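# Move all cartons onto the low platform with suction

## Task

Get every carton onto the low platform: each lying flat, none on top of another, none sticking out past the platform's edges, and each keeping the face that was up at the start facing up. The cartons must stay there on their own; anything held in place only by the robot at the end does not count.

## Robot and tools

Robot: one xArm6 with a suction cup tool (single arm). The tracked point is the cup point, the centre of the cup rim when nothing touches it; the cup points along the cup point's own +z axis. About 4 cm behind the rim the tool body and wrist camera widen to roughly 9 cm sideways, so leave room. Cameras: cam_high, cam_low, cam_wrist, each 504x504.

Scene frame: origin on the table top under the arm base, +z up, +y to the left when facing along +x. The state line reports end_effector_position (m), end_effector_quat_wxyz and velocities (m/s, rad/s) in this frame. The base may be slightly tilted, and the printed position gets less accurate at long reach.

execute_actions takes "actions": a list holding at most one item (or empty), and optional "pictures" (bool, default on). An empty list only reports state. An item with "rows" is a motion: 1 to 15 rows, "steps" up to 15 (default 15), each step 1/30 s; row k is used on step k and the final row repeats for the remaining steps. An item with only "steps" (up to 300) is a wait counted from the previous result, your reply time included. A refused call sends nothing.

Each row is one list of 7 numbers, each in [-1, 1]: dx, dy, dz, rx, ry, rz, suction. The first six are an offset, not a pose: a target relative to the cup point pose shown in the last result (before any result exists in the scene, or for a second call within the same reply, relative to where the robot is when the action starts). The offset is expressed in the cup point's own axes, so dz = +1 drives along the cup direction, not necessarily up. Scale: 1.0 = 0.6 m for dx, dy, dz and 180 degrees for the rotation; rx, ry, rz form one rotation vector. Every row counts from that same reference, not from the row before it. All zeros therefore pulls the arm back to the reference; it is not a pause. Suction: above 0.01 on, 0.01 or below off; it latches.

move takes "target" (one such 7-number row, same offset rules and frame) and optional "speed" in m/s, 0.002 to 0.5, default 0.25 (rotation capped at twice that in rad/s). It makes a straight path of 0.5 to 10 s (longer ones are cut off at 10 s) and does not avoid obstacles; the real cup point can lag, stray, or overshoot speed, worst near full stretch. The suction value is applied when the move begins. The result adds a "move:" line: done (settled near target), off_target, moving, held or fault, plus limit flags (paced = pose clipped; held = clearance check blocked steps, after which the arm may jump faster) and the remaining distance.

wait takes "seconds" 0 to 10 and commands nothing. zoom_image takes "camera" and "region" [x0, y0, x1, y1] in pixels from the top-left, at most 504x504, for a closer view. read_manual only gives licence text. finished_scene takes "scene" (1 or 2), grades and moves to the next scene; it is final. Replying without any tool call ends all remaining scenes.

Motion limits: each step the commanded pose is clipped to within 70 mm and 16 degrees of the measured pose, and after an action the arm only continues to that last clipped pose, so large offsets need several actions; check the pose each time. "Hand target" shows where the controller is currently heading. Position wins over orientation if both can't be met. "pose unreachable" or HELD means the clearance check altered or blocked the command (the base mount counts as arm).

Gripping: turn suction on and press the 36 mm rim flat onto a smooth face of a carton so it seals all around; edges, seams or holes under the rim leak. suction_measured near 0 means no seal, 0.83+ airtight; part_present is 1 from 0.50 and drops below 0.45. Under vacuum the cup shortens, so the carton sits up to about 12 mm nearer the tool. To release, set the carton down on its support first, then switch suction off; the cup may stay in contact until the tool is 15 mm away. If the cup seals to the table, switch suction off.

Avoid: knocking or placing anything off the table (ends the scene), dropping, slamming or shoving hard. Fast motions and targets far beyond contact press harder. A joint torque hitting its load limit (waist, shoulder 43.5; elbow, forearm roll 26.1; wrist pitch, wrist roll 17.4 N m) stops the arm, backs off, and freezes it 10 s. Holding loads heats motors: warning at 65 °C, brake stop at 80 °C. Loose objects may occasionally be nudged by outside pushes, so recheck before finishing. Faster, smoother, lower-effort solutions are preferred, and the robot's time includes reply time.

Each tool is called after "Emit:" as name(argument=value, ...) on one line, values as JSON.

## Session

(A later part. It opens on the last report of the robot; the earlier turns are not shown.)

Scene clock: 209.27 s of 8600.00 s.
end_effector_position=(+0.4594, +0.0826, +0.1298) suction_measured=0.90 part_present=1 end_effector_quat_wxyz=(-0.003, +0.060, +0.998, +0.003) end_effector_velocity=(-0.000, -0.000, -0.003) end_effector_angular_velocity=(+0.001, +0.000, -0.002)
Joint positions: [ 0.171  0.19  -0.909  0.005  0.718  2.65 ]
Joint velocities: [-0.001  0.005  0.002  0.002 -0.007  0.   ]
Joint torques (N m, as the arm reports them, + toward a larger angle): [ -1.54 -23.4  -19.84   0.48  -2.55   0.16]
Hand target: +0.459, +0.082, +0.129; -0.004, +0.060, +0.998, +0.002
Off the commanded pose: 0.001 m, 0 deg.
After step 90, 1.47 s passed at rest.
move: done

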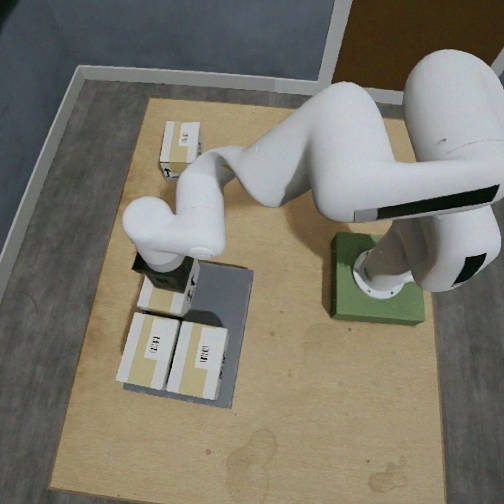

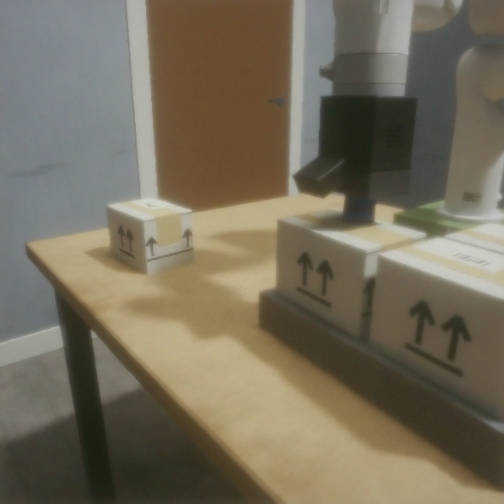

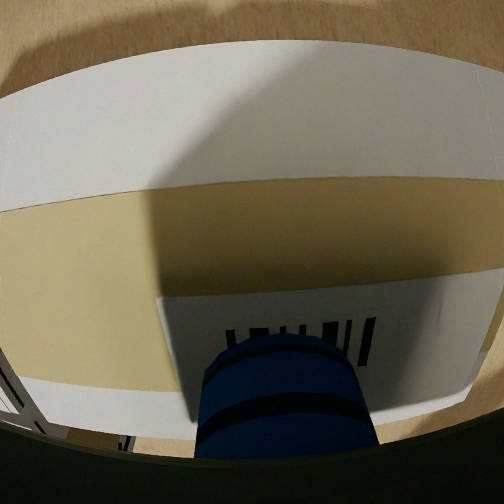

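Emit:
execute_actions(actions=[{"rows": [[0,0,0.003,0,0,0,1]], "steps": 10}], pictures=false)

Emit:
execute_actions(actions=[{"rows": [[0,0,0,0,0,0,0]], "steps": 10}], pictures=false)

Emit:
move(target=[0, 0, -0.13, 0, 0, 0, 0], speed=0.2)

Scene clock: 212.00 s of 8600.00 s.
end_effector_position=(+0.4599, +0.0826, +0.1287) suction_measured=0.90 part_present=1 end_effector_quat_wxyz=(-0.002, +0.060, +0.998, +0.003) end_effector_velocity=(+0.001, -0.001, -0.000) end_effector_angular_velocity=(-0.000, -0.003, -0.001)
Joint positions: [ 0.171  0.193 -0.909  0.005  0.713  2.65 ]
Joint velocities: [-0.002  0.002 -0.001 -0.001 -0.004  0.   ]
Joint torques (N m, as the arm reports them, + toward a larger angle): [ -1.48 -11.29 -11.36   0.37  -2.68   0.25]
Hand target: +0.459, +0.083, +0.128; -0.003, +0.060, +0.998, +0.003
Off the commanded pose: 0.001 m, 0 deg.
Steps of this call (steps 1 to 72: nothing new was sent; steps 73 to 82: all 10 steps of this action). Readings (end_effector_position | what the end effector reports):
73: (+0.4589, +0.0825, +0.1289) | suction_measured=0.90 part_present=1
74: (+0.4590, +0.0825, +0.1289) | suction_measured=0.90 part_present=1
76: (+0.4591, +0.0825, +0.1288) | suction_measured=0.90 part_present=1
80: (+0.4598, +0.0826, +0.1287) | suction_measured=0.90 part_present=1
82: the state above

Scene clock: 212.33 s of 8600.00 s.
end_effector_position=(+0.4600, +0.0827, +0.1290) suction_measured=0.00 part_present=0 end_effector_quat_wxyz=(-0.002, +0.060, +0.998, +0.003) end_effector_velocity=(-0.000, +0.001, -0.000) end_effector_angular_velocity=(+0.000, +0.000, +0.001)
Joint positions: [ 0.171  0.193 -0.909  0.005  0.713  2.65 ]
Joint velocities: [ 0.001  0.    -0.     0.001 -0.    -0.001]
Joint torques (N m, as the arm reports them, + toward a larger angle): [ -1.18 -10.06 -11.42   0.41  -3.22   0.27]
Hand target: +0.460, +0.083, +0.129; -0.002, +0.060, +0.998, +0.003
Off the commanded pose: 0.000 m, 0 deg.
Steps of this call (steps 1 to 10: all 10 steps of this action). Readings (end_effector_position | what the end effector reports):
1: (+0.4599, +0.0827, +0.1287) | suction_measured=0.65 part_present=1
2: (+0.4600, +0.0827, +0.1289) | suction_measured=0.29 part_present=0
4: (+0.4600, +0.0826, +0.1290) | suction_measured=0.00 part_present=0
8: (+0.4600, +0.0827, +0.1290) | suction_measured=0.00 part_present=0
10: the state above

Scene clock: 213.47 s of 8600.00 s.
end_effector_position=(+0.4596, +0.0824, +0.2060) suction_measured=0.00 part_present=0 end_effector_quat_wxyz=(-0.002, +0.060, +0.998, +0.003) end_effector_velocity=(+0.002, +0.001, +0.006) end_effector_angular_velocity=(+0.002, -0.007, +0.000)
Joint positions: [ 0.171  0.054 -0.985  0.005  0.929  2.65 ]
Joint velocities: [ 0.001 -0.006 -0.008  0.001  0.008 -0.   ]
Joint torques (N m, as the arm reports them, + toward a larger angle): [ -1.26 -20.82 -20.15   0.31  -1.96   0.12]
Hand target: +0.460, +0.082, +0.207; -0.002, +0.060, +0.998, +0.003
Off the commanded pose: 0.001 m, 0 deg.
move: done

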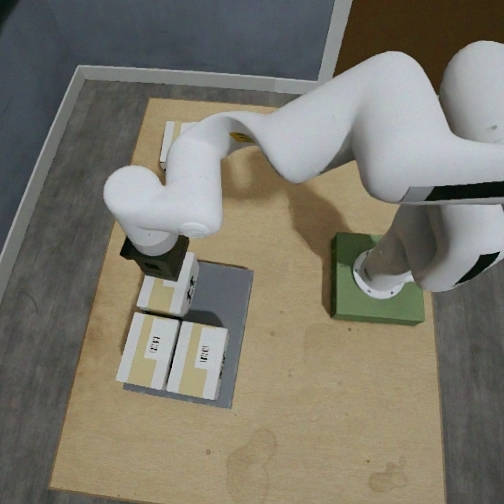

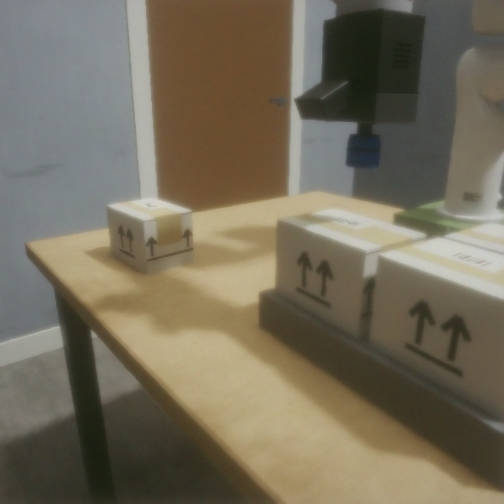

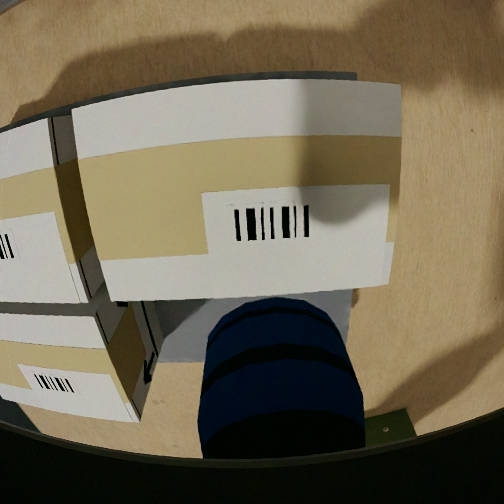

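Emit:
move(target=[-0.161, -0.668, 0.174, 0, 0, -0.0383, 0], speed=0.25)

Scene clock: 222.87 s of 8600.00 s.
end_effector_position=(+0.5094, -0.3246, +0.0996) suction_measured=0.00 part_present=0 end_effector_quat_wxyz=(-0.001, -0.000, +1.000, +0.005) end_effector_velocity=(-0.001, -0.003, -0.002) end_effector_angular_velocity=(+0.003, +0.005, -0.002)
Joint positions: [-0.576  0.654 -1.529  0.012  0.877  1.777]
Joint velocities: [-0.005  0.011 -0.014 -0.     0.009 -0.003]
Joint torques (N m, as the arm reports them, + toward a larger angle): [ -1.15 -32.06 -19.4    0.45  -2.04   0.21]
Hand target: +0.509, -0.325, +0.099; -0.001, -0.000, +1.000, +0.005
Off the commanded pose: 0.003 m, 0 deg.
After step 90, 4.10 s passed at rest.
move: done

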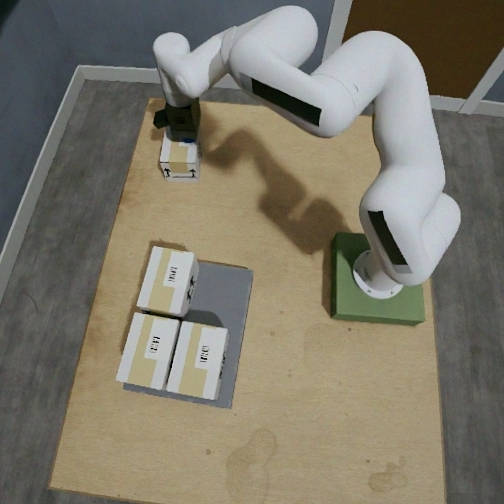

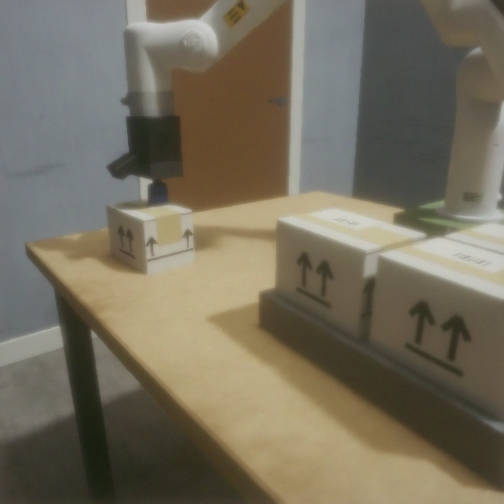

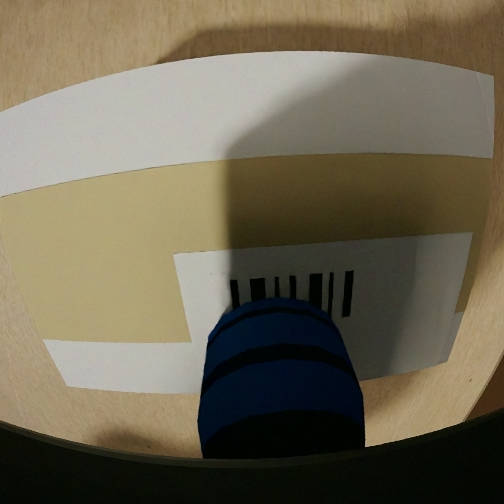

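Emit:
move(target=[0.0015, 0, 0.02, 0, 0, 0, 0], speed=0.04)

Emit:
execute_actions(actions=[{"rows": [[0,0,0,0,0,0,1]], "steps": 12}])

Scene clock: 227.80 s of 8600.00 s.
end_effector_position=(+0.5091, -0.3249, +0.0887) suction_measured=0.00 part_present=0 end_effector_quat_wxyz=(+0.000, -0.000, +1.000, +0.005) end_effector_velocity=(-0.001, +0.001, -0.004) end_effector_angular_velocity=(+0.001, +0.003, +0.001)
Joint positions: [-0.577  0.671 -1.523  0.013  0.852  1.776]
Joint velocities: [ 0.001  0.005  0.003 -0.    -0.005 -0.   ]
Joint torques (N m, as the arm reports them, + toward a larger angle): [ -1.45 -27.58 -16.56   0.22  -1.77   0.19]
Hand target: +0.508, -0.325, +0.088; -0.001, -0.000, +1.000, +0.005
Off the commanded pose: 0.001 m, 0 deg.
After step 90, 1.17 s passed at rest.
move: done

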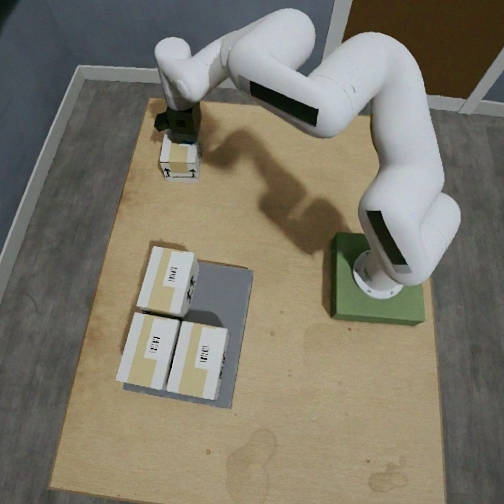

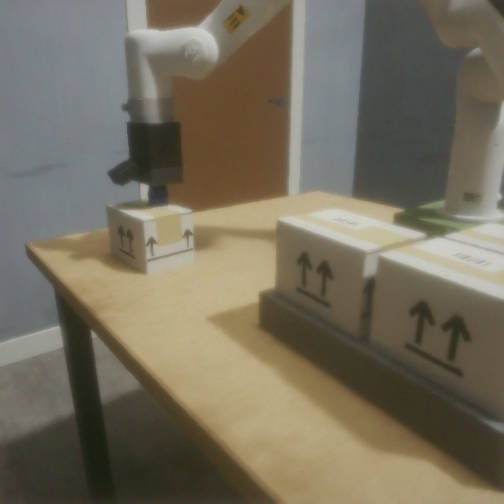

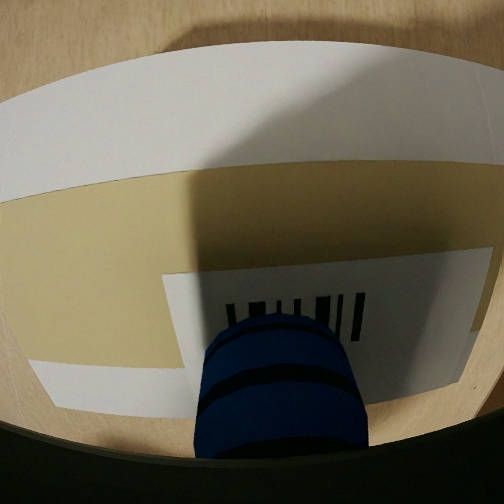

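Scene clock: 228.20 s of 8600.00 s.
end_effector_position=(+0.5087, -0.3246, +0.0881) suction_measured=0.88 part_present=1 end_effector_quat_wxyz=(-0.000, -0.000, +1.000, +0.005) end_effector_velocity=(+0.004, -0.002, +0.007) end_effector_angular_velocity=(-0.008, -0.012, +0.000)
Joint positions: [-0.577  0.671 -1.522  0.013  0.852  1.776]
Joint velocities: [ 0.    -0.008 -0.006 -0.001  0.     0.001]
Joint torques (N m, as the arm reports them, + toward a larger angle): [ -1.19 -34.7  -21.74   0.5   -2.59   0.32]
Hand target: +0.509, -0.325, +0.089; +0.000, -0.000, +1.000, +0.005
Off the commanded pose: 0.001 m, 0 deg.
Steps of this call (steps 1 to 12: all 12 steps of this action). Readings (end_effector_position | what the end effector reports):
1: (+0.5090, -0.3248, +0.0886) | suction_measured=0.15 part_present=0
2: (+0.5086, -0.3245, +0.0879) | suction_measured=0.33 part_present=0
4: (+0.5070, -0.3235, +0.0853) | suction_measured=0.51 part_present=1
8: (+0.5075, -0.3239, +0.0862) | suction_measured=0.80 part_present=1
12: the state above

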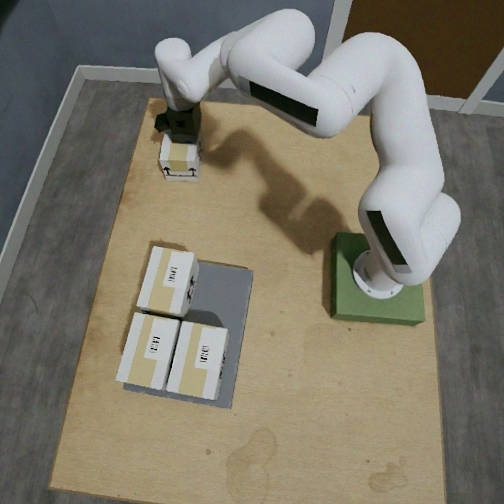

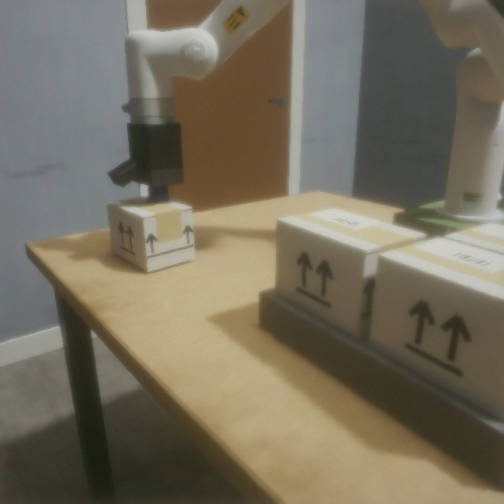

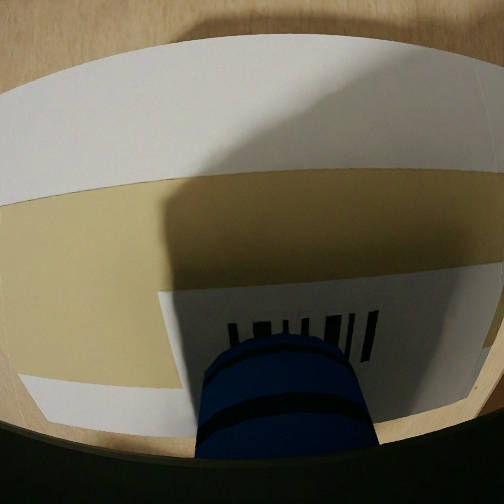

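Emit:
move(target=[0, 0, -0.2, 0, 0, 0, 1], speed=0.2)

Emit:
move(target=[0.253, 0.691, -0.065, 0, 0, 0.0383, 1], speed=0.25)

Scene clock: 237.47 s of 8600.00 s.
end_effector_position=(+0.5083, -0.3251, +0.2068) suction_measured=0.90 part_present=1 end_effector_quat_wxyz=(-0.001, -0.001, +1.000, +0.006) end_effector_velocity=(+0.004, -0.002, +0.011) end_effector_angular_velocity=(-0.010, -0.015, +0.000)
Joint positions: [-0.579  0.51  -1.625  0.011  1.117  1.777]
Joint velocities: [-0.    -0.009 -0.014 -0.     0.005 -0.   ]
Joint torques (N m, as the arm reports them, + toward a larger angle): [ -1.27 -33.95 -24.11   0.58  -2.56   0.14]
Hand target: +0.509, -0.325, +0.208; -0.000, -0.001, +1.000, +0.005
Off the commanded pose: 0.002 m, 0 deg.
After step 90, 5.17 s passed at rest.
move: done

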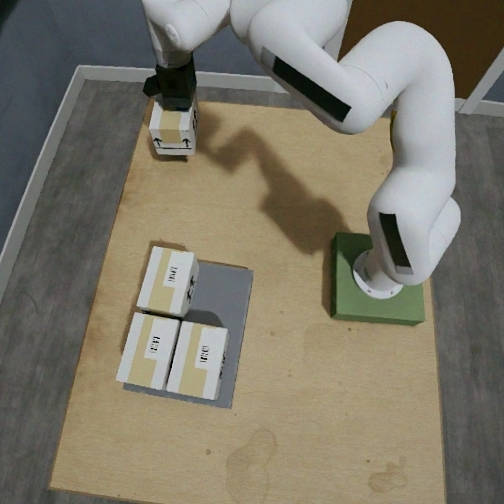

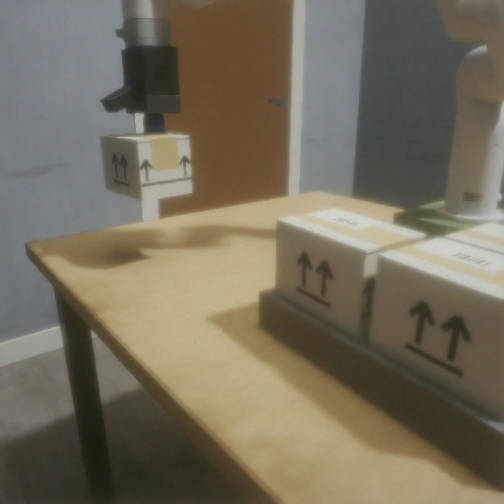

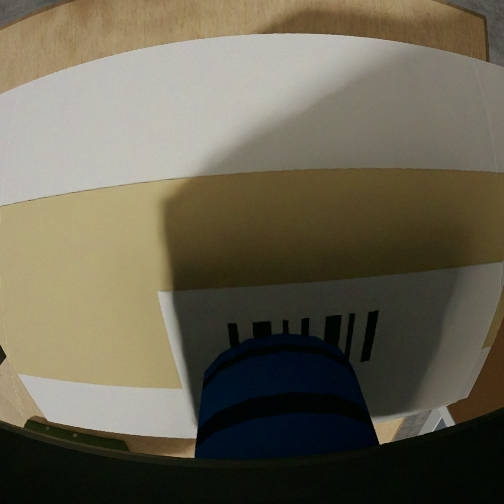

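Scene clock: 239.83 s of 8600.00 s.
end_effector_position=(+0.3545, +0.0871, +0.2482) suction_measured=0.90 part_present=1 end_effector_quat_wxyz=(-0.003, +0.060, +0.998, +0.003) end_effector_velocity=(-0.000, +0.002, +0.001) end_effector_angular_velocity=(-0.001, -0.001, -0.001)
Joint positions: [ 0.235 -0.349 -0.694  0.004  1.043  2.714]
Joint velocities: [ 0.007 -0.001 -0.001 -0.002  0.001  0.008]
Joint torques (N m, as the arm reports them, + toward a larger angle): [ -1.32 -14.43 -23.82   0.24  -2.73   0.3 ]
Hand target: +0.354, +0.087, +0.248; -0.003, +0.060, +0.998, +0.003
Off the commanded pose: 0.004 m, 0 deg.
move: off_target

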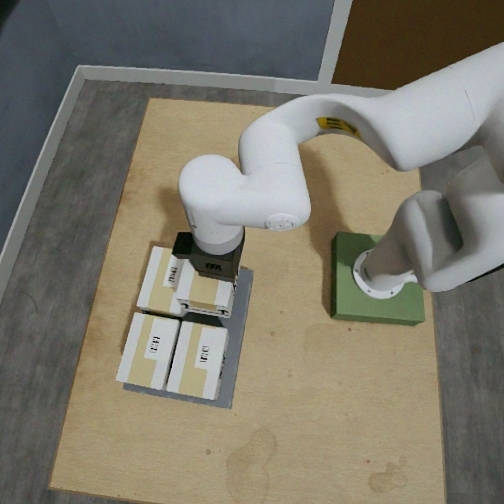

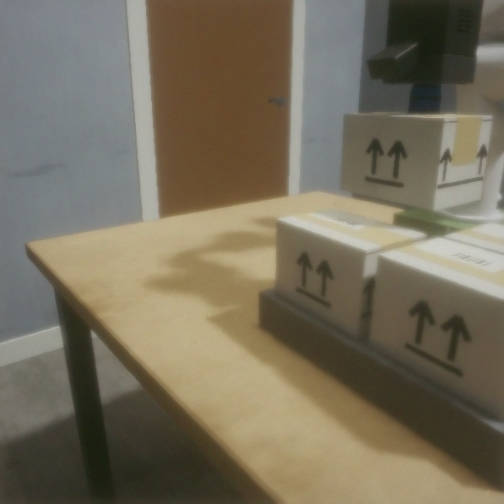

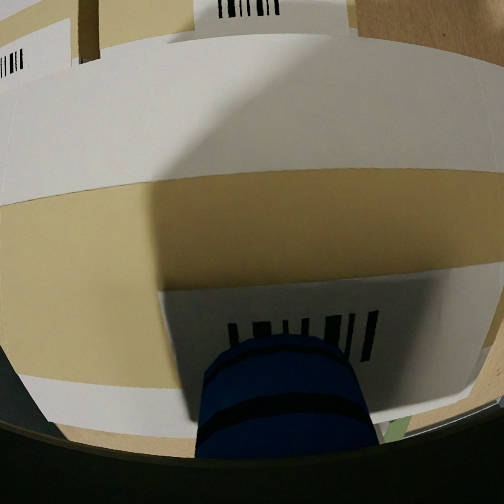

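Emit:
move(target=[-0.0037, 0.0045, 0.163, 0, 0, 0, 1], speed=0.08)

Scene clock: 243.87 s of 8600.00 s.
end_effector_position=(+0.3570, +0.0898, +0.1509) suction_measured=0.90 part_present=1 end_effector_quat_wxyz=(-0.002, +0.060, +0.998, +0.003) end_effector_velocity=(-0.001, -0.000, -0.003) end_effector_angular_velocity=(-0.001, +0.002, +0.002)
Joint positions: [ 0.24  -0.161 -0.559  0.005  0.718  2.719]
Joint velocities: [ 0.001  0.006  0.003 -0.001 -0.007 -0.   ]
Joint torques (N m, as the arm reports them, + toward a larger angle): [ -1.27 -16.83 -20.97   0.35  -2.68   0.26]
Hand target: +0.357, +0.090, +0.151; -0.003, +0.060, +0.998, +0.002
Off the commanded pose: 0.001 m, 0 deg.
move: done

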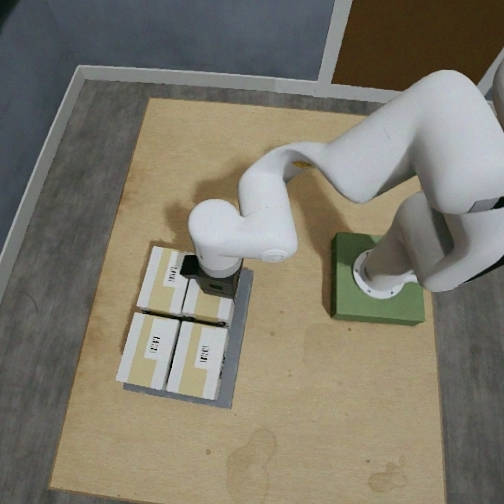

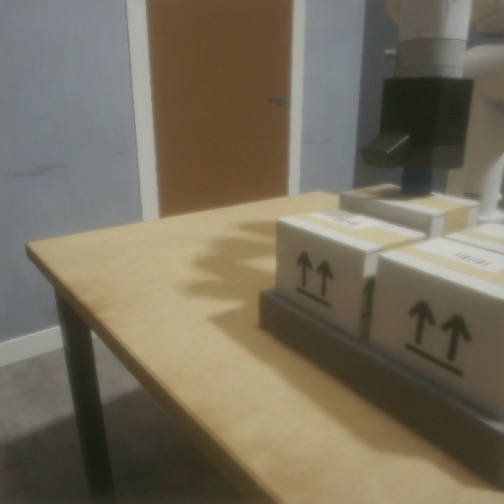

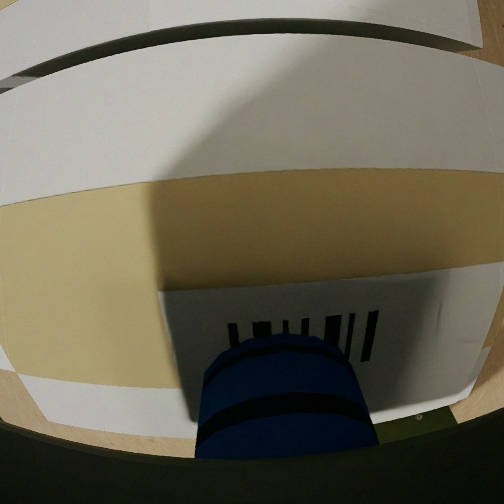

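Emit:
move(target=[0, 0, 0.0375, 0, 0, 0, 1], speed=0.025)

Scene clock: 246.23 s of 8600.00 s.
end_effector_position=(+0.3578, +0.0900, +0.1295) suction_measured=0.90 part_present=1 end_effector_quat_wxyz=(-0.001, +0.060, +0.998, +0.003) end_effector_velocity=(+0.001, -0.000, -0.001) end_effector_angular_velocity=(+0.000, -0.003, +0.000)
Joint positions: [ 0.24  -0.104 -0.541  0.005  0.641  2.718]
Joint velocities: [-0.001  0.003 -0.    -0.001 -0.006 -0.001]
Joint torques (N m, as the arm reports them, + toward a larger angle): [ -1.37 -15.26 -17.63   0.56  -2.57   0.28]
Hand target: +0.357, +0.090, +0.128; -0.002, +0.060, +0.998, +0.002
Off the commanded pose: 0.001 m, 0 deg.
move: done

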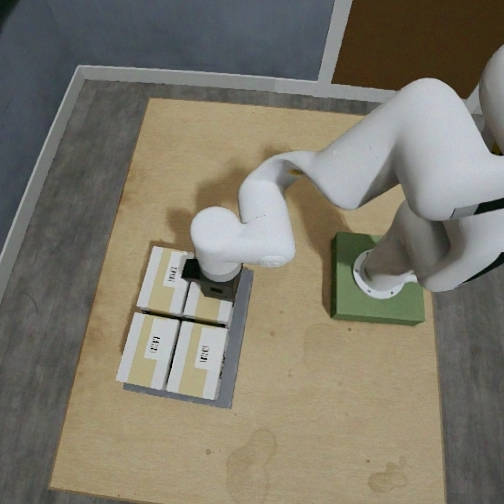

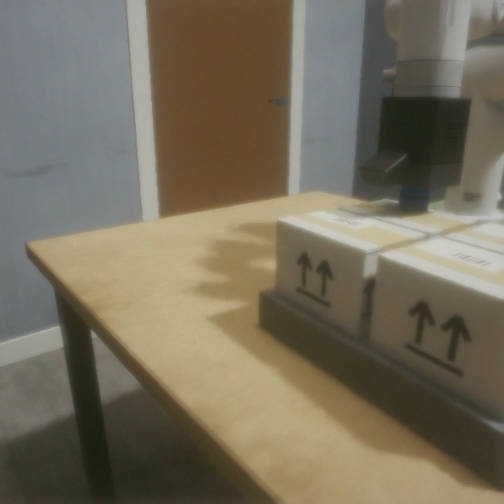

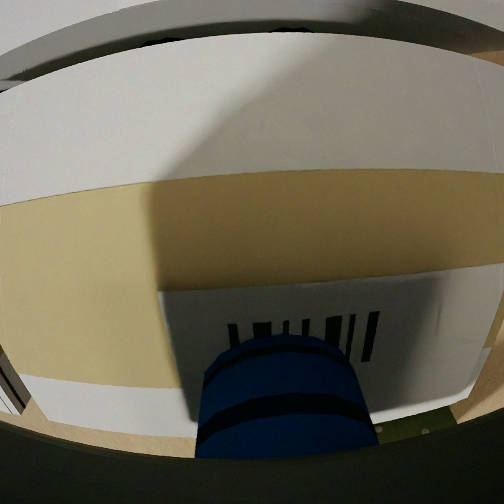

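Emit:
execute_actions(actions=[{"rows": [[0,0,0.001,0,0,0,1],[0,0,0.001,0,0,0,1],[0,0,0.001,0,0,0,1],[0,0,0.001,0,0,0,1],[0,0,0.001,0,0,0,1],[0,0,0.001,0,0,0,1],[0,0,0,0,0,0,0]], "steps": 15}], pictures=false)

Emit:
move(target=[0.1, 0, -0.3, 0, 0, 0, 0], speed=0.2)

Scene clock: 248.87 s of 8600.00 s.
end_effector_position=(+0.3575, +0.0899, +0.1291) suction_measured=0.00 part_present=0 end_effector_quat_wxyz=(-0.002, +0.060, +0.998, +0.003) end_effector_velocity=(+0.000, +0.000, +0.000) end_effector_angular_velocity=(+0.001, -0.000, -0.000)
Joint positions: [ 0.24  -0.103 -0.541  0.005  0.641  2.718]
Joint velocities: [ 0.    -0.    -0.001  0.001  0.001 -0.   ]
Joint torques (N m, as the arm reports them, + toward a larger angle): [ -1.4   -7.   -10.89   0.44  -2.35   0.19]
Hand target: +0.358, +0.090, +0.129; -0.001, +0.060, +0.998, +0.003
Off the commanded pose: 0.000 m, 0 deg.
Steps of this call (steps 1 to 64: nothing new was sent; steps 65 to 79: all 15 steps of this action). Readings (end_effector_position | what the end effector reports):
65: (+0.3572, +0.0899, +0.1287) | suction_measured=0.90 part_present=1
66: (+0.3573, +0.0899, +0.1287) | suction_measured=0.90 part_present=1
68: (+0.3573, +0.0899, +0.1287) | suction_measured=0.90 part_present=1
72: (+0.3574, +0.0899, +0.1289) | suction_measured=0.29 part_present=0
79: the state above

Scene clock: 250.60 s of 8600.00 s.
end_effector_position=(+0.2979, +0.0963, +0.3084) suction_measured=0.00 part_present=0 end_effector_quat_wxyz=(-0.002, +0.060, +0.998, +0.003) end_effector_velocity=(+0.000, -0.000, +0.003) end_effector_angular_velocity=(-0.000, -0.004, +0.000)
Joint positions: [ 0.307 -0.594 -0.681  0.003  1.273  2.787]
Joint velocities: [ 0.    -0.005 -0.005 -0.002  0.006  0.001]
Joint torques (N m, as the arm reports them, + toward a larger angle): [ -1.32  -8.32 -21.49   0.12  -2.05   0.1 ]
Hand target: +0.298, +0.096, +0.309; -0.002, +0.060, +0.998, +0.003
Off the commanded pose: 0.001 m, 0 deg.
move: done

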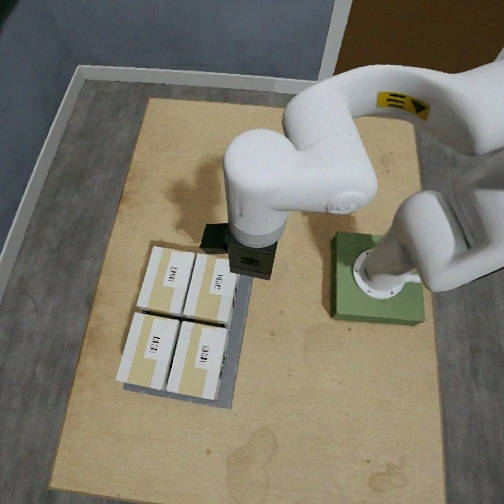

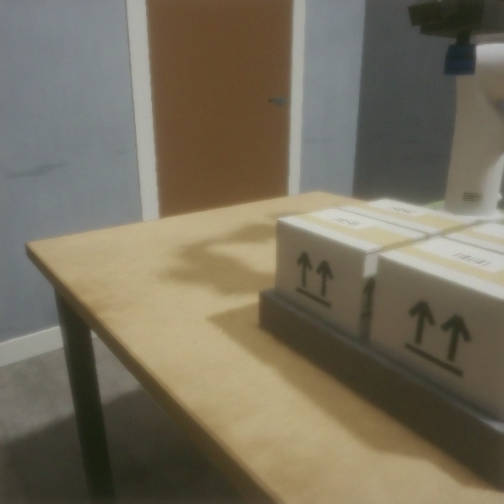

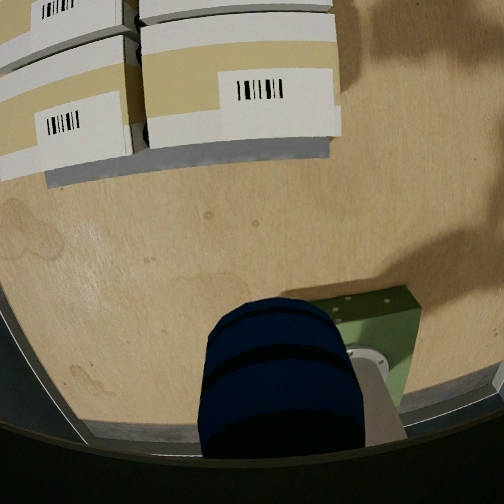

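Emit:
zoom_image(camera="cam_high", region=[100, 230, 290, 420])

Region (100, 230, 290, 420) of cam_high's 504x504 image, scaled by 2.653, with more detail than that image has.

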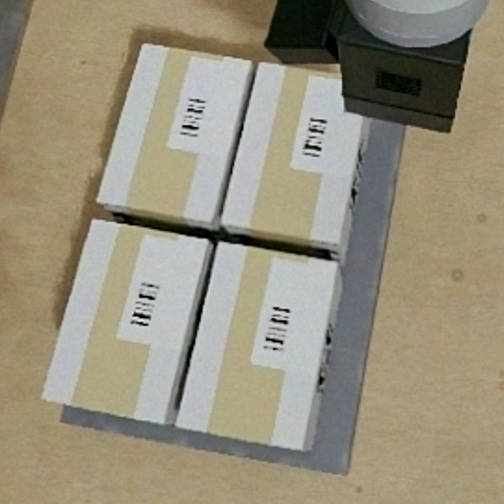

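Emit:
finished_scene(scene=1)

The scene is finished: the task was done.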